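## Task

Carry the tray from the staging bench to the work bench. Set the sample tube (orange dot on its cap) into the centre hole of one centrifuge rotor adapter, and set the water blank (white dot) whose cap volume in mL equals the sample's volume into the centre hole of the adapter directly opposite. Place all remaining tubes from the tray in the green rack. Every tube must be pushed fully down, and every rotor bucket must hang vertically. No tube may touch the floor (that is a failure). The tray's bottles must finish upright inside it. The tray must finish resting on the work bench with nothing hanging past its edge. Any number of robots may be used. At the end, open the grippers and move the robots away. No robot may topple or finish tilted (that is a failure). Anything held in place only by a robot at the end counts as not done.

## Robot and tools

Robots: two identical Hello Robot Stretch 3 units, r1 and r2, in a physics simulation. Each has a two-wheel differential base (0.33 m long, 0.34 m wide, passive omni wheel at the rear), a lift on a mast, and a single telescoping arm that sticks out to the robot's RIGHT side, ending in a wrist (yaw, pitch, roll) and a two-finger gripper. The base cannot slide sideways; to move the gripper forward or back you drive the base. Turning in place pivots about the point midway between the drive wheels, 0.05 m behind the front edge; with the arm retracted and wrist folded the swept radius is 0.28 m.

Frames: the base frame has its origin on the floor between the drive wheels, x forward, y to the left, z up. Each robot reports in its own frames, so relative positions between robots come only from images, lidar_m and the depth grids. Odometry frame = base frame at scene start; base_odometry counts wheel rotation, so slip shows as travel. Heading is positive leftward, range -3.142 to 3.142. hand_pose is in the base frame, at the fingertip meeting point.

execute_actions: argument actions is a list holding exactly one action (or empty, which just returns state and pictures). The action is an object keyed by robot name, r1 and/or r2. Each robot entry may contain base, joints, and contact_limits. base holds exactly one command: translate_m, a relative straight drive in metres from the current position (positive forward, -1 to 1), or rotate_rad, a relative turn in place in radians (positive counter-clockwise seen from above, -3.2 to 3.2). joints holds absolute targets by name: lift_m 0 to 1.1 (arm height on mast); arm_m 0 to 0.52 (extension); wrist_yaw_rad -1.345 to 4.42 (0 along the arm, positive toward the robot's front, 3.0 folded over the base); wrist_pitch_rad -1.57 to 0.451 (0 level, negative tips fingers down); wrist_roll_rad -2.911 to 2.911 (0 = fingers side by side); gripper_m -0.089 to 0.179 (larger is wider; actual fingertip gap is 0.007 m less near closed, 0.025 m less wide open, zero below 0.007); head_pan_rad -3.953 to 1.73 (0 ahead, positive left, -1.57 looks along the arm); head_tilt_rad -1.53 to 0.419 (negative down). contact_limits accepts only arm_m: a motor effort percentage (1 to 100) at which the arm motion halts with contact_stop; it also caps holding force until the next action. All motions in one action start at once. Anything left out may keep pushing toward an earlier target. Unknown keys or out-of-range numbers reject the whole call. Optional cameras: a list from r1_head_camera, r1_nav_camera, r1_wrist_camera, r2_head_camera, r2_nav_camera, r2_wrist_camera, or all; omitted or null means all, [] means none.

wait: seconds 0 to 10; commands nothing new and returns the same state and pictures. zoom_image: camera name plus region [x0, y0, x1, y1] in pixels of that camera's latest full image, origin top-left, at most 504 by 504. finished_scene: pass the number of the scene being ended; irreversible, reports success.

Result lines: base_status and joint_status tell how each motion ended: done (for the base this means the wheels turned the commanded amount, even with slip), off_target (stopped short, may still push), contact_stop (arm or lift pushed firmly into something and went slack), time_out, torque_fault (a wrist servo overloaded and is limp for 10 s). on_its_own covers uncommanded joints; its held at value is the target held, not the position. joint_positions gives readings. motor_effort is percent of maximum, positive toward larger joint values, with the peak of the last action in brackets; readings carry fixed bias and noise. Positive wheel effort drives forward. base_tilt in degrees, forward and right positive, with a bias up to about 4 degrees. turned_by_wheels and turned_by_imu give turn since the last result. lidar_m: 12 distances in metres from the base origin, 30-degree sectors, first straight ahead then counter-clockwise (4th left, 7th behind, 10th right), plane 0.17 m high, range 0.15 to 12, dash means nothing seen; blind to clear objects and its own body, sees the other robot. wrist_depth_mm (45 to 1000) and head_depth_mm (280 to 4000, image sent sideways) are 7x7 grids of median depth from top-left. A stop reported in one call cancels later movement calls in the same reply.

Speed: full base speed (0.30 m/s, 1.9 rad/s) only with lift_m below 0.30, arm_m below 0.03 and wrist_yaw_rad above 2.54; otherwise 0.10 m/s and 0.63 rad/s.

Gripping: command gripper_m smaller than the object's width to grasp (smaller squeezes harder); to release, open at least 0.02 beyond where the fingers made contact. Readings do not confirm a hold. Over-squeezing triggers a force reduction, so things may slip; resend a different value to regrip.

Hazards: robots pressing hard against each other ends the run; once bases touch, stop driving toward each other. Two robots' travel for the same command can differ by up to 2.5 cm per metre, which strains a jointly carried load. Fold or unfold the wrist only with lift_m between 0.32 and 0.95, wrist_pitch_rad -0.4 and roll near 0; after folding, lift can go to 0.25. Keep pitch at -0.5 or lower when yaw is below -0.4. Pushing the arm into something rigid with the gripper above about 0.45 m, repeated pushes, or driving while the hand is caught can tip a robot; if tilt appears, back off in small steps, free the gripper, and lower the lift to about 0.2. A slack lift may sink under load or be pushed up by closing fingers on a surface. Avoid drops, slams, tubes reaching the floor, and leaving anything supported only by a gripper. Loose objects may occasionally get nudged.

Each tool is called after "Request:" as name(argument=value, ...) on one line, values as JSON.

## Session

Request:
execute_actions(actions=[])

Scene clock: 0.00 s.
r1.base_odometry: x=+0.000 y=+0.000 heading=+0.000 (m, m, rad; r1's odometry frame)
r1.turned_by_wheels: +0.000 (rad since the last result)
r1.turned_by_imu: +0.000 (rad since the last result)
r1.base_tilt: forward=-1.6 right=+0.5 (deg)
r1.lidar_m: 4.17 1.06 0.72 0.67 0.68 0.87 1.92 2.73 1.66 3.24 1.59 2.61
r1.head_depth_mm: 1812 2490 - - - 3770 2450 / 1800 2626 - - - 3745 2443 / 1795 2600 - - - 3819 2473 / 1769 2567 - - - 3908 2462 / 1756 2534 - - - 3990 2508 / 1749 2517 - - - - 2545 / 1737 2483 3560 3644 3507 3267 2570
r1.base_status: not commanded
r1.joint_positions: lift_m=+0.378 arm_m=+0.002 wrist_yaw_rad=+3.123 wrist_pitch_rad=-0.445 wrist_roll_rad=+0.001 gripper_m=+0.037 head_pan_rad=-0.012 head_tilt_rad=-0.022
r1.joint_status: not commanded
r1.motor_effort: left_wheel=-1 right_wheel=+0 lift_m=+35 arm_m=+0 wrist_yaw_rad=+1 wrist_pitch_rad=+7 wrist_roll_rad=+0 gripper_m=+0 head_pan_rad=+0 head_tilt_rad=+3 (%)
r1.hand_pose: x=-0.0172 y=+0.0741 z=+0.3848 quat_wxyz=(+0.163, +0.691, +0.150, +0.688) (m; r1's base frame)
r1.wrist_depth_mm: 603 630 - 644 663 694 700 / 660 678 - 715 725 755 773 / 728 755 - 786 825 842 868 / 776 799 795 835 857 887 901 / 677 689 687 696 730 727 730 / 589 581 - 590 611 613 606 / 510 520 - - 523 527 530
r2.base_odometry: x=+0.000 y=+0.000 heading=+0.000 (m, m, rad; r2's odometry frame)
r2.turned_by_wheels: +0.000 (rad since the last result)
r2.turned_by_imu: +0.000 (rad since the last result)
r2.base_tilt: forward=-0.1 right=-2.0 (deg)
r2.lidar_m: 3.49 1.36 0.92 0.85 0.86 1.09 2.39 1.91 1.34 1.93 2.13 1.63
r2.head_depth_mm: 1787 2673 - - 2981 2824 2224 / 1801 2692 - - - 3262 2213 / 1822 2711 - - - 3307 2182 / 1831 2735 - - - 3275 2169 / 1846 2795 - - - 3187 2147 / 1863 2837 - - - 3187 2136 / 1881 2863 3515 3597 3803 3154 2120
r2.base_status: not commanded
r2.joint_positions: lift_m=+0.515 arm_m=+0.000 wrist_yaw_rad=+3.135 wrist_pitch_rad=-0.475 wrist_roll_rad=+0.019 gripper_m=+0.037 head_pan_rad=+0.001 head_tilt_rad=+0.011
r2.joint_status: not commanded
r2.motor_effort: left_wheel=+0 right_wheel=+0 lift_m=+38 arm_m=+0 wrist_yaw_rad=+0 wrist_pitch_rad=+7 wrist_roll_rad=+1 gripper_m=+1 head_pan_rad=+1 head_tilt_rad=+1 (%)
r2.hand_pose: x=-0.0199 y=+0.0717 z=+0.5152 quat_wxyz=(+0.171, +0.694, +0.163, +0.680) (m; r2's base frame)
r2.wrist_depth_mm: 743 755 - 809 871 915 926 / 774 805 - 897 925 949 - / 882 918 - 986 - - - / 924 971 - - - - - / 865 901 884 881 862 883 878 / 755 751 764 786 778 781 748 / 657 648 648 660 648 654 680
pictures: r1_head_camera (sideways: a quarter turn clockwise sets it upright), r1_nav_camera (sideways: a quarter turn counterclockwise sets it upright), r1_wrist_camera, r2_head_camera (sideways: a quarter turn clockwise sets it upright), r2_nav_camera (sideways: a quarter turn counterclockwise sets it upright), r2_wrist_camera
Images, in order (width x height): r1_head_camera 896x504, r1_nav_camera 672x504, r1_wrist_camera 644x364, r2_head_camera 896x504, r2_nav_camera 672x504, r2_wrist_camera 644x364.

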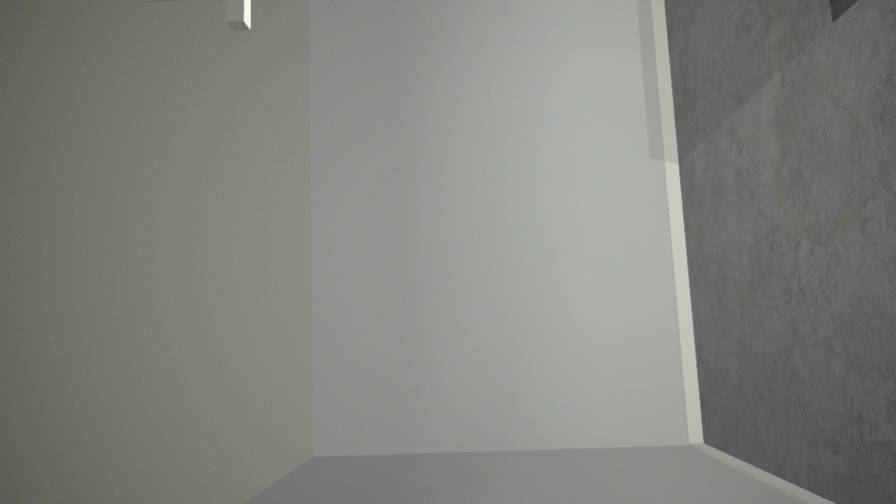

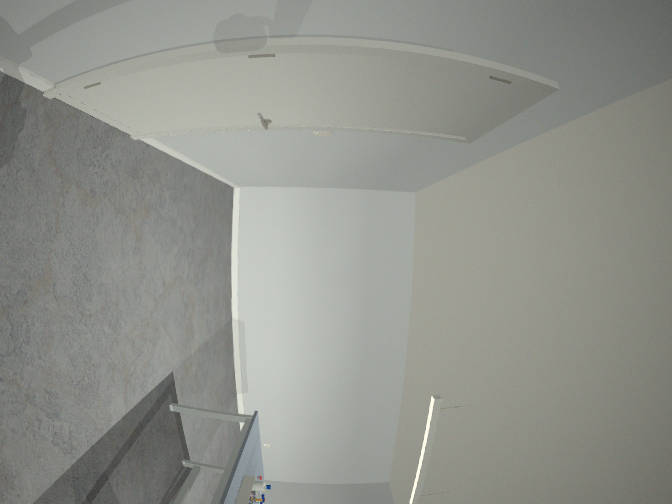

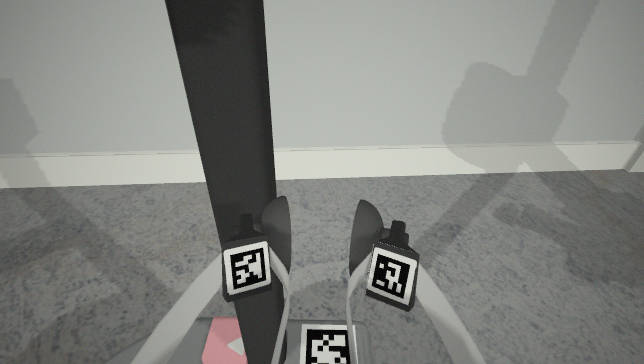

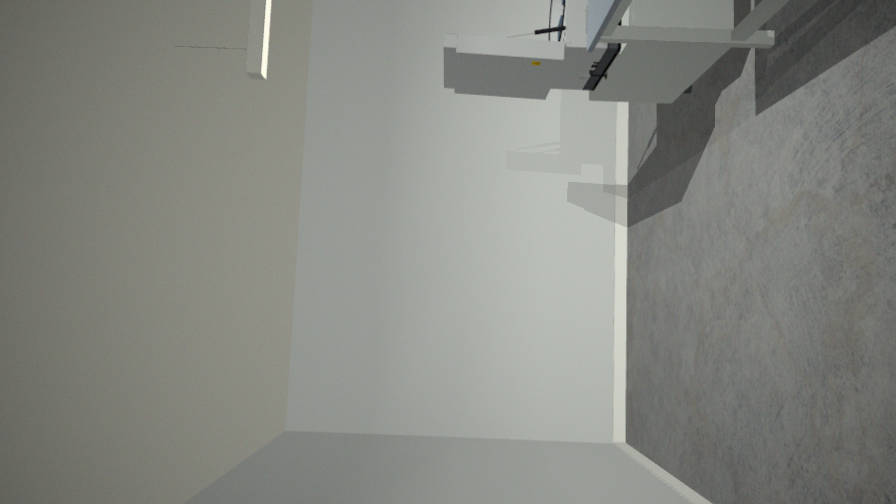

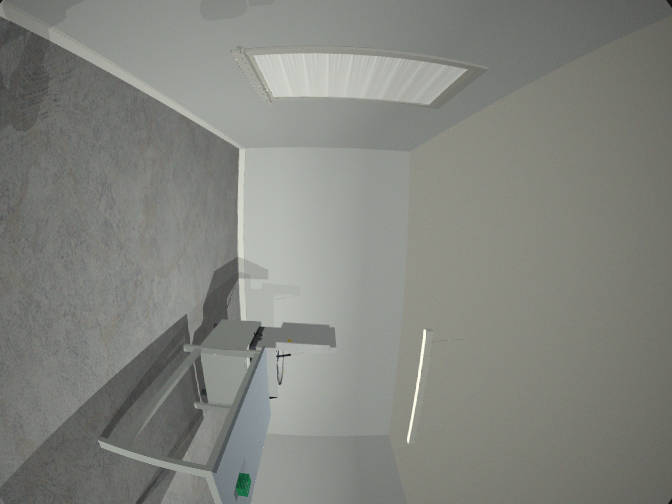

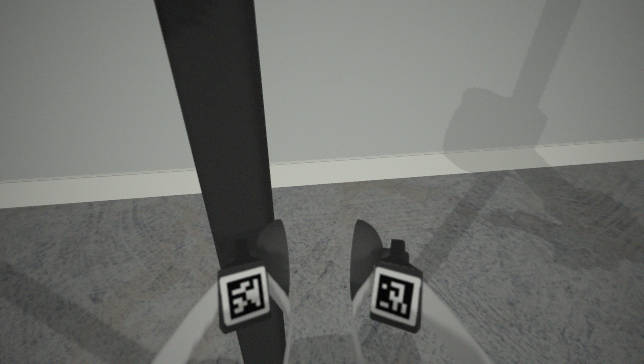

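Request:
execute_actions(actions=[{"r1":{"joints":{"head_pan_rad":-1.0,"head_tilt_rad":-0.5}},"r2":{"joints":{"head_pan_rad":-0.8,"head_tilt_rad":-0.4}}}], cameras=["r1_head_camera","r1_nav_camera","r2_head_camera","r2_nav_camera"])

Scene clock: 3.67 s.
r1.base_odometry: x=+0.000 y=+0.000 heading=+0.000 (m, m, rad; r1's odometry frame)
r1.turned_by_wheels: +0.000 (rad since the last result)
r1.turned_by_imu: +0.000 (rad since the last result)
r1.base_tilt: forward=-1.6 right=+0.7 (deg)
r1.lidar_m: 4.16 1.06 0.72 0.67 0.68 0.87 1.92 2.74 1.66 3.23 1.59 2.62
r1.head_depth_mm: 3473 3647 3943 3116 2194 1691 1382 / 3578 3865 - 3111 2202 1693 1381 / 3739 - - 2970 2191 1706 1377 / 3905 - - 3157 2233 1704 1388 / - - 2342 1745 2118 1719 1389 / - - 2132 2843 2237 1727 1396 / - - 2135 2891 2243 1722 1393
r1.base_status: not commanded
r1.joint_positions: lift_m=+0.378 arm_m=+0.002 wrist_yaw_rad=+3.123 wrist_pitch_rad=-0.445 wrist_roll_rad=+0.001 gripper_m=+0.037 head_pan_rad=-0.993 head_tilt_rad=-0.494
r1.joint_status: all done
r1.motor_effort: left_wheel=-1(1) right_wheel=+0(0) lift_m=+36(36) arm_m=+0(0) wrist_yaw_rad=+0(0) wrist_pitch_rad=+7(7) wrist_roll_rad=+0(0) gripper_m=-1(0) head_pan_rad=-2(40) head_tilt_rad=-4(39) (%)
r1.hand_pose: x=-0.0172 y=+0.0741 z=+0.3848 quat_wxyz=(+0.163, +0.691, +0.150, +0.688) (m; r1's base frame)
r1.wrist_depth_mm: 606 614 - 650 665 686 706 / 670 688 - 707 738 757 785 / 730 755 - 797 816 840 880 / 783 777 795 849 852 868 884 / 691 689 691 711 729 723 723 / 579 588 - 598 604 617 615 / 507 532 - - 524 541 531
r2.base_odometry: x=+0.000 y=+0.000 heading=+0.000 (m, m, rad; r2's odometry frame)
r2.turned_by_wheels: +0.000 (rad since the last result)
r2.turned_by_imu: +0.000 (rad since the last result)
r2.base_tilt: forward=-0.1 right=-2.0 (deg)
r2.lidar_m: 3.50 1.36 0.91 0.85 0.86 1.09 2.37 1.91 1.34 1.93 2.13 1.62
r2.head_depth_mm: 3550 3722 3938 3472 2304 1713 1383 / 3766 - - 3404 2281 1711 1378 / - - - 2950 2254 1707 1374 / - - - 2955 2260 1691 1362 / - - 2589 2767 2058 1690 1355 / - - 2539 3094 2192 1682 1360 / - - 2892 3078 2208 1672 1350
r2.base_status: not commanded
r2.joint_positions: lift_m=+0.515 arm_m=+0.000 wrist_yaw_rad=+3.135 wrist_pitch_rad=-0.475 wrist_roll_rad=+0.019 gripper_m=+0.037 head_pan_rad=-0.793 head_tilt_rad=-0.394
r2.joint_status: all done
r2.motor_effort: left_wheel=-1(0) right_wheel=+0(0) lift_m=+38(38) arm_m=+0(0) wrist_yaw_rad=+0(1) wrist_pitch_rad=+7(7) wrist_roll_rad=+1(0) gripper_m=+0(1) head_pan_rad=-3(34) head_tilt_rad=-2(20) (%)
r2.hand_pose: x=-0.0199 y=+0.0717 z=+0.5152 quat_wxyz=(+0.171, +0.694, +0.163, +0.680) (m; r2's base frame)
r2.wrist_depth_mm: 742 776 - 816 872 871 910 / 808 803 - 886 943 983 - / 861 872 - 955 - - - / 951 995 - - - - - / 886 869 892 866 897 899 907 / 747 767 771 750 793 775 768 / 662 668 642 652 645 656 654
pictures: r1_head_camera (sideways: a quarter turn clockwise sets it upright), r1_nav_camera (sideways: a quarter turn counterclockwise sets it upright), r2_head_camera (sideways: a quarter turn clockwise sets it upright), r2_nav_camera (sideways: a quarter turn counterclockwise sets it upright)
camera_calibration (this result's frames):
r1_head_camera: T_world_to_cam=[[-0.195652, 0.380831, -0.903708, 1.19894], [0.864966, 0.501258, 0.0239705, -0.0377818], [0.462119, -0.776987, -0.427477, 0.513015], [0, 0, 0, 1]] pos_world=[0.0301802, -0.0390484, 1.3037]
r1_nav_camera: T_world_to_cam=[[0.272397, -0.362039, 0.891475, -1.12571], [-0.805746, -0.592234, 0.0056888, 0.044759], [0.525902, -0.719852, -0.453035, 0.538093], [0, 0, 0, 1]] pos_world=[0.0597204, 0.00630467, 1.24706]
r2_head_camera: T_world_to_cam=[[-0.296261, 0.24039, -0.924361, 1.2224], [0.689087, 0.723945, -0.032585, 0.0447664], [0.661353, -0.646619, -0.380126, 0.446278], [0, 0, 0, 1]] pos_world=[0.0361548, -0.0376903, 1.30104]
r2_nav_camera: T_world_to_cam=[[0.249185, -0.229734, 0.940813, -1.18201], [-0.730783, -0.682075, 0.027003, 0.0301391], [0.635502, -0.694259, -0.337849, 0.40533], [0, 0, 0, 1]] pos_world=[0.0589774, 0.0304131, 1.24818]
Images, in order (width x height): r1_head_camera 896x504, r1_nav_camera 672x504, r2_head_camera 896x504, r2_nav_camera 672x504.

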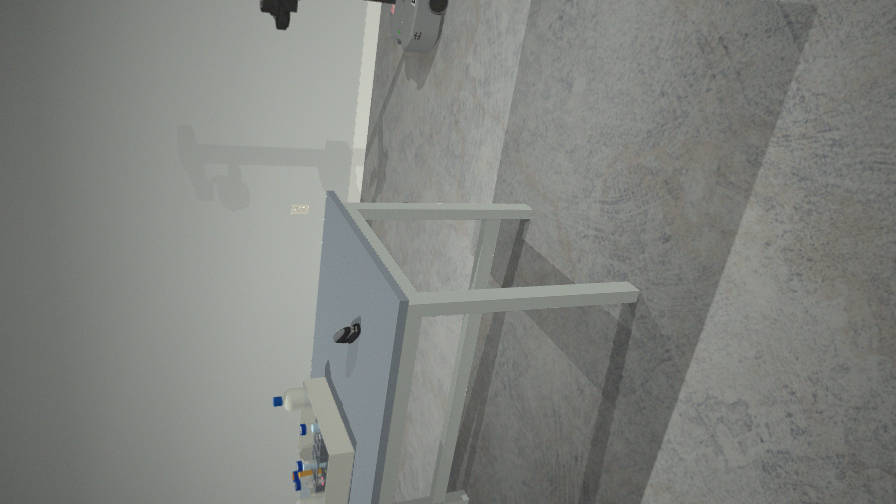

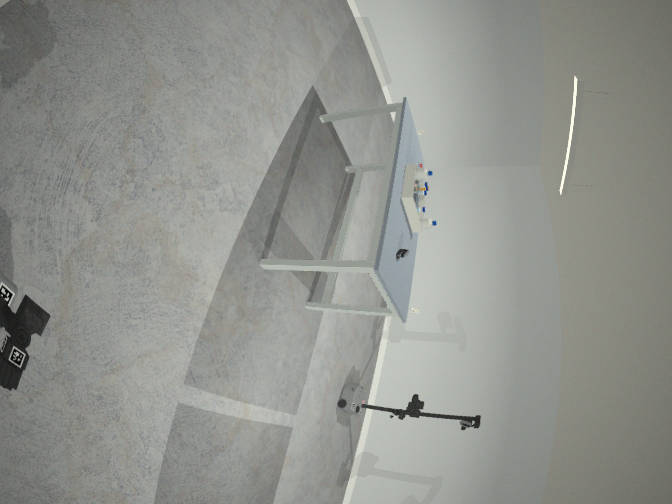

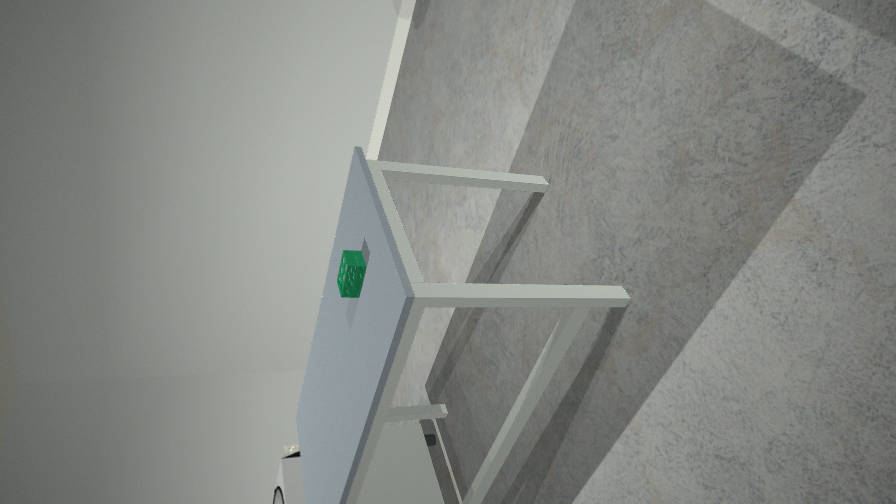

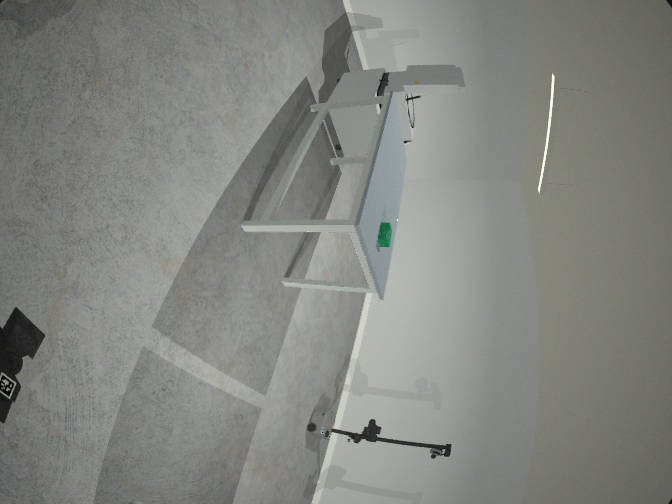

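Request:
execute_actions(actions=[{"r1":{"base":{"rotate_rad":-0.44},"joints":{"lift_m":0.27}},"r2":{"base":{"rotate_rad":0.7},"joints":{"lift_m":0.27}}}], cameras=[])

Request:
execute_actions(actions=[{"r1":{"base":{"translate_m":1.0}},"r2":{"base":{"translate_m":-0.6}}}], cameras=[])

Request:
execute_actions(actions=[{"r1":{"base":{"translate_m":0.65}},"r2":{"base":{"translate_m":-0.6}}}], cameras=[])

Request:
execute_actions(actions=[{"r1":{"base":{"rotate_rad":0.44},"joints":{"head_pan_rad":-1.57,"head_tilt_rad":-0.6}},"r2":{"base":{"rotate_rad":-0.7},"joints":{"head_pan_rad":-1.57,"head_tilt_rad":-0.6}}}], cameras=["r1_head_camera","r1_nav_camera","r2_head_camera","r2_nav_camera"])

Scene clock: 19.47 s.
r1.base_odometry: x=+0.000 y=+0.000 heading=-0.440 (m, m, rad; r1's odometry frame)
r1.turned_by_wheels: -0.440 (rad since the last result)
r1.turned_by_imu: -0.444 (rad since the last result)
r1.base_tilt: forward=-1.7 right=+0.7 (deg)
r1.lidar_m: 2.63 2.78 0.97 0.70 0.68 0.69 0.94 2.44 2.74 1.67 3.24 1.59
r1.head_depth_mm: 3519 3824 - 3107 2180 1692 1379 / 3522 3784 - 3126 2196 1702 1376 / 3577 3788 - 3171 2209 1699 1377 / 3573 3813 - 3186 2219 1694 1389 / 3581 3813 - 3179 2233 1699 1394 / 3549 3779 - 3239 2230 1722 1389 / 3512 3776 - 3048 2256 1714 1401
r1.base_status: done
r1.joint_positions: lift_m=+0.270 arm_m=+0.002 wrist_yaw_rad=+3.123 wrist_pitch_rad=-0.446 wrist_roll_rad=+0.001 gripper_m=+0.037 head_pan_rad=-0.993 head_tilt_rad=-0.494
r1.joint_status: all done
r1.motor_effort: left_wheel=+1(7) right_wheel=-2(6) lift_m=+29(29) arm_m=+0(0) wrist_yaw_rad=+0(1) wrist_pitch_rad=+7(7) wrist_roll_rad=+1(0) gripper_m=-1(0) head_pan_rad=-3(2) head_tilt_rad=-3(4) (%)
r1.hand_pose: x=-0.0172 y=+0.0740 z=+0.2766 quat_wxyz=(+0.163, +0.691, +0.150, +0.688) (m; r1's base frame)
r1.wrist_depth_mm: 520 557 - 740 899 - - / 543 610 - 829 944 - - / 590 661 - 814 884 890 916 / 605 652 656 674 674 689 698 / 532 546 542 551 572 566 575 / 467 - - - 487 475 488 / - - - - 415 414 424
r2.base_odometry: x=+0.000 y=+0.000 heading=+0.700 (m, m, rad; r2's odometry frame)
r2.turned_by_wheels: +0.700 (rad since the last result)
r2.turned_by_imu: +0.693 (rad since the last result)
r2.base_tilt: forward=-0.1 right=-1.9 (deg)
r2.lidar_m: 1.14 0.87 0.85 0.90 1.29 4.12 1.59 1.34 3.22 1.62 1.80 2.71
r2.head_depth_mm: - - 3054 3166 2301 1726 1387 / - 3233 3053 3060 2287 1716 1378 / - - - 3383 2267 1710 1369 / - - - 3318 2254 1689 1363 / - - - 3309 2214 1689 1365 / 3849 - - 3306 2220 1685 1344 / 3883 - - 3279 2193 1673 1351
r2.base_status: done
r2.joint_positions: lift_m=+0.270 arm_m=+0.000 wrist_yaw_rad=+3.135 wrist_pitch_rad=-0.475 wrist_roll_rad=+0.019 gripper_m=+0.037 head_pan_rad=-0.793 head_tilt_rad=-0.395
r2.joint_status: all done
r2.motor_effort: left_wheel=-3(9) right_wheel=+2(6) lift_m=+30(33) arm_m=+0(0) wrist_yaw_rad=+0(0) wrist_pitch_rad=+7(7) wrist_roll_rad=+0(1) gripper_m=+1(1) head_pan_rad=-3(3) head_tilt_rad=-2(2) (%)
r2.hand_pose: x=-0.0199 y=+0.0717 z=+0.2702 quat_wxyz=(+0.171, +0.694, +0.163, +0.680) (m; r2's base frame)
r2.wrist_depth_mm: - - - 959 824 716 650 / - - - - 902 776 690 / 845 825 - 863 866 814 725 / 673 675 - 659 684 676 683 / 558 553 548 557 546 564 568 / 472 497 - - 490 474 469 / - - - - 397 410 420
pictures: none
No camera images: the call's "cameras" was empty. Leave "cameras" out to get every camera's image.

Scene clock: 24.40 s.
r1.base_odometry: x=+0.905 y=-0.426 heading=-0.440 (m, m, rad; r1's odometry frame)
r1.turned_by_wheels: +0.000 (rad since the last result)
r1.turned_by_imu: +0.003 (rad since the last result)
r1.base_tilt: forward=-1.7 right=+0.6 (deg)
r1.lidar_m: 1.61 3.47 1.70 1.21 1.19 1.23 1.67 3.53 2.00 3.76 0.85 1.56
r1.head_depth_mm: 3095 3306 3584 3090 2179 1691 1366 / 3076 3315 3633 3108 2190 1694 1376 / 3072 3300 3551 2543 2017 1647 1347 / 3033 3276 3537 1317 1001 1653 1348 / 3069 3273 3567 1312 1011 1708 1392 / 3079 3329 3623 1332 1013 1714 1384 / 3086 3316 3572 1337 1018 1725 1400
r1.base_status: done
r1.joint_positions: lift_m=+0.270 arm_m=+0.002 wrist_yaw_rad=+3.123 wrist_pitch_rad=-0.446 wrist_roll_rad=+0.001 gripper_m=+0.037 head_pan_rad=-0.993 head_tilt_rad=-0.494
r1.joint_status: not commanded
r1.motor_effort: left_wheel=+1(8) right_wheel=-2(4) lift_m=+29(29) arm_m=+0(0) wrist_yaw_rad=+0(0) wrist_pitch_rad=+7(7) wrist_roll_rad=+0(0) gripper_m=+0(1) head_pan_rad=-2(2) head_tilt_rad=-3(5) (%)
r1.hand_pose: x=-0.0172 y=+0.0740 z=+0.2766 quat_wxyz=(+0.163, +0.691, +0.150, +0.688) (m; r1's base frame)
r1.wrist_depth_mm: 890 984 - - - - - / 961 - - - - - - / 807 824 - 861 870 888 905 / 644 664 654 665 672 679 705 / 532 534 547 552 571 568 571 / 464 - - - 485 480 484 / - - - - 416 418 420
r2.base_odometry: x=-0.459 y=-0.386 heading=+0.700 (m, m, rad; r2's odometry frame)
r2.turned_by_wheels: +0.000 (rad since the last result)
r2.turned_by_imu: +0.000 (rad since the last result)
r2.base_tilt: forward=+0.0 right=-2.0 (deg)
r2.lidar_m: 1.58 1.20 1.18 1.25 1.79 3.63 1.15 0.88 0.86 2.19 1.82 3.74
r2.head_depth_mm: - - 2802 2859 2308 1732 1382 / - - 2777 3160 2093 1727 1380 / - - 3371 3329 2274 1695 1373 / - - - 3358 2244 1695 1359 / - - - 3289 2244 1688 1360 / - - - 3286 2204 1680 1353 / - - - 3314 2198 1673 1349
r2.base_status: done
r2.joint_positions: lift_m=+0.270 arm_m=+0.000 wrist_yaw_rad=+3.135 wrist_pitch_rad=-0.475 wrist_roll_rad=+0.019 gripper_m=+0.037 head_pan_rad=-0.793 head_tilt_rad=-0.395
r2.joint_status: not commanded
r2.motor_effort: left_wheel=-3(17) right_wheel=+1(5) lift_m=+31(30) arm_m=+0(0) wrist_yaw_rad=+0(0) wrist_pitch_rad=+7(7) wrist_roll_rad=+1(0) gripper_m=+1(1) head_pan_rad=-2(2) head_tilt_rad=-1(2) (%)
r2.hand_pose: x=-0.0199 y=+0.0717 z=+0.2702 quat_wxyz=(+0.171, +0.694, +0.163, +0.680) (m; r2's base frame)
r2.wrist_depth_mm: - - - - - - 898 / - - - - - - 949 / 840 855 - 872 857 892 898 / 659 682 - 682 686 698 685 / 554 538 555 552 553 560 554 / 461 494 - - 486 474 473 / - - - - 400 406 420
pictures: none
No camera images: the call's "cameras" was empty. Leave "cameras" out to get every camera's image.

Scene clock: 28.30 s.
r1.base_odometry: x=+1.493 y=-0.702 heading=-0.440 (m, m, rad; r1's odometry frame)
r1.turned_by_wheels: +0.000 (rad since the last result)
r1.turned_by_imu: +0.002 (rad since the last result)
r1.base_tilt: forward=-1.8 right=+0.7 (deg)
r1.lidar_m: 0.96 2.90 2.18 1.59 1.51 1.55 2.14 2.42 0.78 0.82 1.17 1.21
r1.head_depth_mm: 2777 2982 3244 1289 903 699 1305 / 2789 2972 3254 1302 908 703 1307 / 2748 2891 3158 1307 914 705 1311 / 2773 2994 3243 1071 907 706 1315 / 2768 2979 3272 3177 900 708 1324 / 2786 3012 3222 3219 780 711 1319 / 2823 2980 3266 3209 858 715 1329
r1.base_status: done
r1.joint_positions: lift_m=+0.270 arm_m=+0.002 wrist_yaw_rad=+3.123 wrist_pitch_rad=-0.446 wrist_roll_rad=+0.001 gripper_m=+0.037 head_pan_rad=-0.993 head_tilt_rad=-0.495
r1.joint_status: not commanded
r1.motor_effort: left_wheel=+1(9) right_wheel=-2(3) lift_m=+29(30) arm_m=+0(0) wrist_yaw_rad=+0(1) wrist_pitch_rad=+7(7) wrist_roll_rad=+0(0) gripper_m=+0(1) head_pan_rad=-3(2) head_tilt_rad=-3(4) (%)
r1.hand_pose: x=-0.0172 y=+0.0740 z=+0.2766 quat_wxyz=(+0.163, +0.691, +0.150, +0.688) (m; r1's base frame)
r1.wrist_depth_mm: - - - - - - - / - - - - - - - / 803 808 - 849 863 903 886 / 642 655 654 670 687 683 688 / 529 535 547 549 570 573 574 / 471 - - - 485 479 484 / - - - - 413 418 417
r2.base_odometry: x=-0.918 y=-0.773 heading=+0.700 (m, m, rad; r2's odometry frame)
r2.turned_by_wheels: +0.000 (rad since the last result)
r2.turned_by_imu: +0.000 (rad since the last result)
r2.base_tilt: forward=-0.1 right=-2.1 (deg)
r2.lidar_m: 2.01 1.55 1.51 1.60 2.30 3.13 0.71 0.54 0.53 0.56 2.17 2.70
r2.head_depth_mm: - - - 3215 2301 1735 1383 / - - - 3401 2273 1720 1374 / - - 3108 3373 2263 1709 1371 / - - 3797 3126 2235 1705 1362 / - - - 3313 2237 1685 1361 / - - - 3250 2219 1679 1357 / - - - 3217 2203 1666 1354
r2.base_status: done
r2.joint_positions: lift_m=+0.270 arm_m=+0.000 wrist_yaw_rad=+3.135 wrist_pitch_rad=-0.475 wrist_roll_rad=+0.019 gripper_m=+0.037 head_pan_rad=-0.793 head_tilt_rad=-0.395
r2.joint_status: not commanded
r2.motor_effort: left_wheel=-3(18) right_wheel=+2(3) lift_m=+31(31) arm_m=+0(0) wrist_yaw_rad=+0(0) wrist_pitch_rad=+7(7) wrist_roll_rad=+0(0) gripper_m=+1(1) head_pan_rad=-2(2) head_tilt_rad=-2(2) (%)
r2.hand_pose: x=-0.0199 y=+0.0717 z=+0.2702 quat_wxyz=(+0.171, +0.694, +0.163, +0.680) (m; r2's base frame)
r2.wrist_depth_mm: - - - - - - - / - - - - - - - / 829 819 - 855 871 867 890 / 672 669 - 667 677 694 690 / 545 538 553 549 567 554 555 / 475 493 - - 491 466 478 / - - - - 400 414 414
pictures: none
No camera images: the call's "cameras" was empty. Leave "cameras" out to get every camera's image.

Scene clock: 29.93 s.
r1.base_odometry: x=+1.493 y=-0.702 heading=+0.000 (m, m, rad; r1's odometry frame)
r1.turned_by_wheels: +0.440 (rad since the last result)
r1.turned_by_imu: +0.443 (rad since the last result)
r1.base_tilt: forward=-1.6 right=+0.6 (deg)
r1.lidar_m: 2.90 2.39 1.63 1.49 1.52 1.98 3.85 2.42 0.78 1.17 1.19 0.96
r1.head_depth_mm: 2908 3189 3425 1058 795 1426 1284 / 2875 3156 3413 1064 799 1433 1294 / 2814 3095 3298 1067 799 737 1294 / 2679 3038 3240 1072 802 700 1291 / 2786 3020 3235 970 778 705 1296 / 2734 2995 3254 974 772 684 1307 / 2711 2933 3242 927 759 684 1303
r1.base_status: done
r1.joint_positions: lift_m=+0.270 arm_m=+0.002 wrist_yaw_rad=+3.123 wrist_pitch_rad=-0.446 wrist_roll_rad=+0.001 gripper_m=+0.037 head_pan_rad=-1.563 head_tilt_rad=-0.593
r1.joint_status: all done
r1.motor_effort: left_wheel=-2(8) right_wheel=+1(5) lift_m=+30(29) arm_m=+0(0) wrist_yaw_rad=+0(0) wrist_pitch_rad=+7(8) wrist_roll_rad=+0(0) gripper_m=-1(0) head_pan_rad=-4(27) head_tilt_rad=-5(19) (%)
r1.hand_pose: x=-0.0172 y=+0.0740 z=+0.2766 quat_wxyz=(+0.163, +0.691, +0.150, +0.688) (m; r1's base frame)
r1.wrist_depth_mm: - - - - - - - / - - - - - - - / 817 818 - 850 895 881 913 / 650 649 663 680 683 690 700 / 532 543 544 559 570 564 578 / 467 - - - 478 482 485 / - - - - 415 418 417
r2.base_odometry: x=-0.918 y=-0.773 heading=+0.000 (m, m, rad; r2's odometry frame)
r2.turned_by_wheels: -0.700 (rad since the last result)
r2.turned_by_imu: -0.691 (rad since the last result)
r2.base_tilt: forward=+0.0 right=-1.9 (deg)
r2.lidar_m: 2.16 2.41 1.62 1.51 1.53 1.95 3.13 0.85 0.57 0.53 0.54 2.40
r2.head_depth_mm: 2844 3150 1107 951 758 1451 1166 / 2835 3169 3348 825 755 1447 1169 / 2781 3091 3349 907 747 1445 1160 / 2724 3029 1925 938 721 1443 1134 / 2758 3048 3255 934 718 1428 1153 / 2765 3021 3250 927 713 1421 1150 / 2713 3000 3203 919 713 1421 1125
r2.base_status: done
r2.joint_positions: lift_m=+0.270 arm_m=+0.000 wrist_yaw_rad=+3.135 wrist_pitch_rad=-0.475 wrist_roll_rad=+0.019 gripper_m=+0.037 head_pan_rad=-1.563 head_tilt_rad=-0.593
r2.joint_status: all done
r2.motor_effort: left_wheel=+3(14) right_wheel=-2(6) lift_m=+31(31) arm_m=-1(0) wrist_yaw_rad=+1(0) wrist_pitch_rad=+7(7) wrist_roll_rad=+1(1) gripper_m=+1(1) head_pan_rad=-3(34) head_tilt_rad=-2(14) (%)
r2.hand_pose: x=-0.0199 y=+0.0717 z=+0.2702 quat_wxyz=(+0.171, +0.694, +0.163, +0.680) (m; r2's base frame)
r2.wrist_depth_mm: - - - - - - - / - - - - - - - / 857 862 - 853 854 857 876 / 656 653 - 665 661 673 686 / 544 554 553 549 552 571 568 / 467 496 - - 498 475 474 / - - - - 402 411 410
pictures: r1_head_camera (sideways: a quarter turn clockwise sets it upright), r1_nav_camera (sideways: a quarter turn counterclockwise sets it upright), r2_head_camera (sideways: a quarter turn clockwise sets it upright), r2_nav_camera (sideways: a quarter turn counterclockwise sets it upright)
camera_calibration (this result's frames):
r1_head_camera: T_world_to_cam=[[0.0401419, 0.513972, -0.856867, 1.1364], [0.998722, -0.0469889, 0.0186023, -0.0316061], [-0.0307022, -0.856519, -0.515201, 0.630166], [0, 0, 0, 1]] pos_world=[0.00529577, -0.0458153, 1.299]
r1_nav_camera: T_world_to_cam=[[0.0345974, -0.538227, 0.842089, -1.05985], [-0.997952, -0.0639724, 0.000112598, 0.0531915], [0.0538099, -0.840368, -0.539338, 0.653266], [0, 0, 0, 1]] pos_world=[0.0545984, -0.0180538, 1.24481]
r2_head_camera: T_world_to_cam=[[-0.0465757, 0.553603, -0.831477, 1.09973], [0.998635, 0.0455134, -0.025636, 0.0338238], [0.0236511, -0.831536, -0.554967, 0.677671], [0, 0, 0, 1]] pos_world=[0.00141537, -0.0468459, 1.29135]
r2_nav_camera: T_world_to_cam=[[0.0202417, -0.517215, 0.855616, -1.06947], [-0.999403, 0.0135129, 0.0318118, 0.0255248], [-0.0280154, -0.855749, -0.516632, 0.642023], [0, 0, 0, 1]] pos_world=[0.0651439, -0.00407788, 1.24593]
Images, in order (width x height): r1_head_camera 896x504, r1_nav_camera 672x504, r2_head_camera 896x504, r2_nav_camera 672x504.

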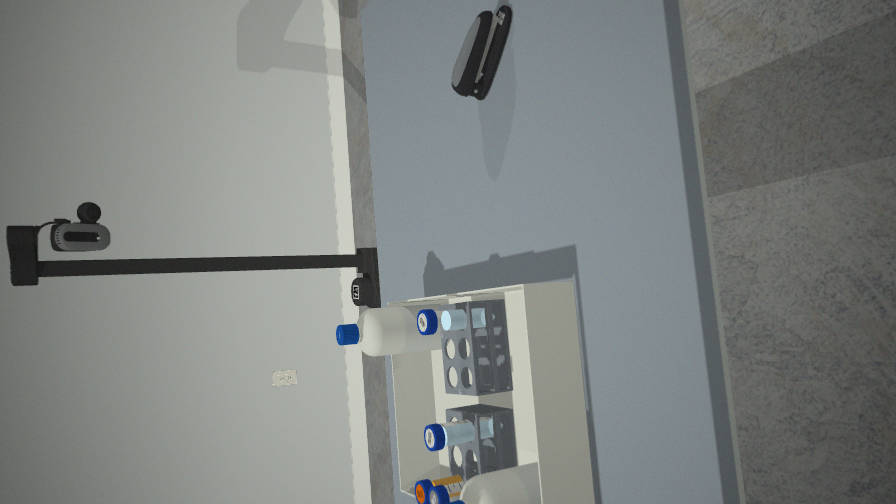

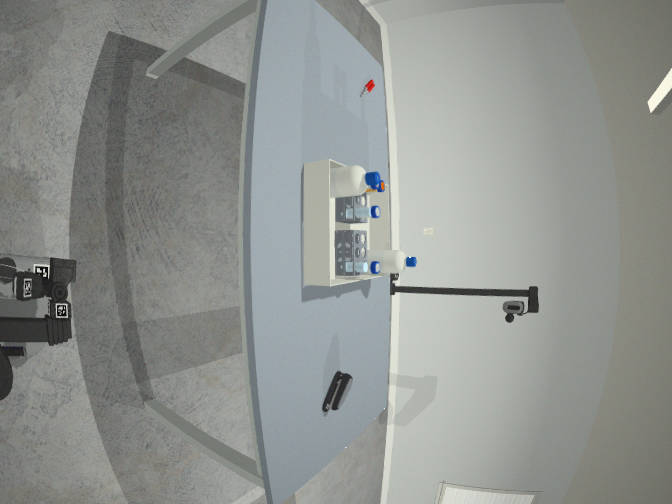

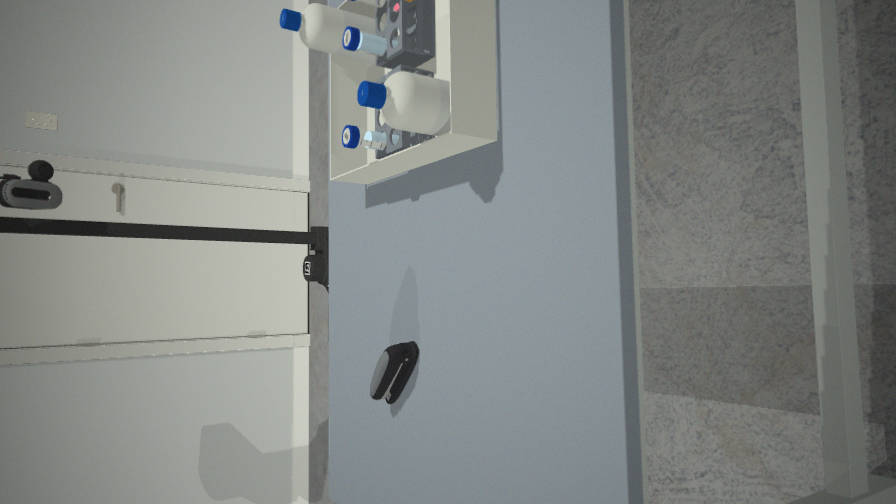

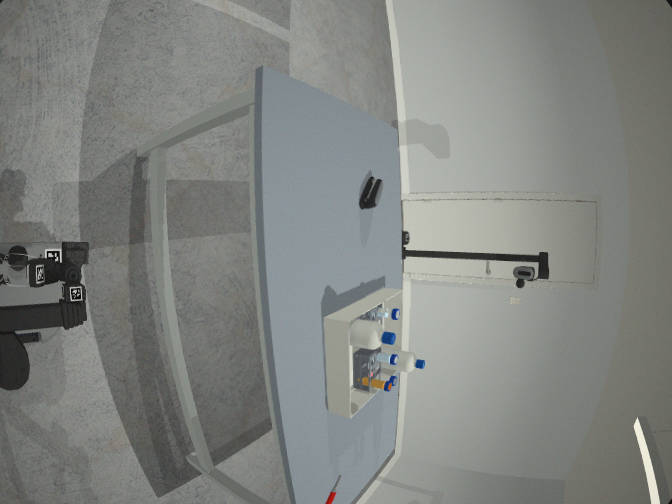

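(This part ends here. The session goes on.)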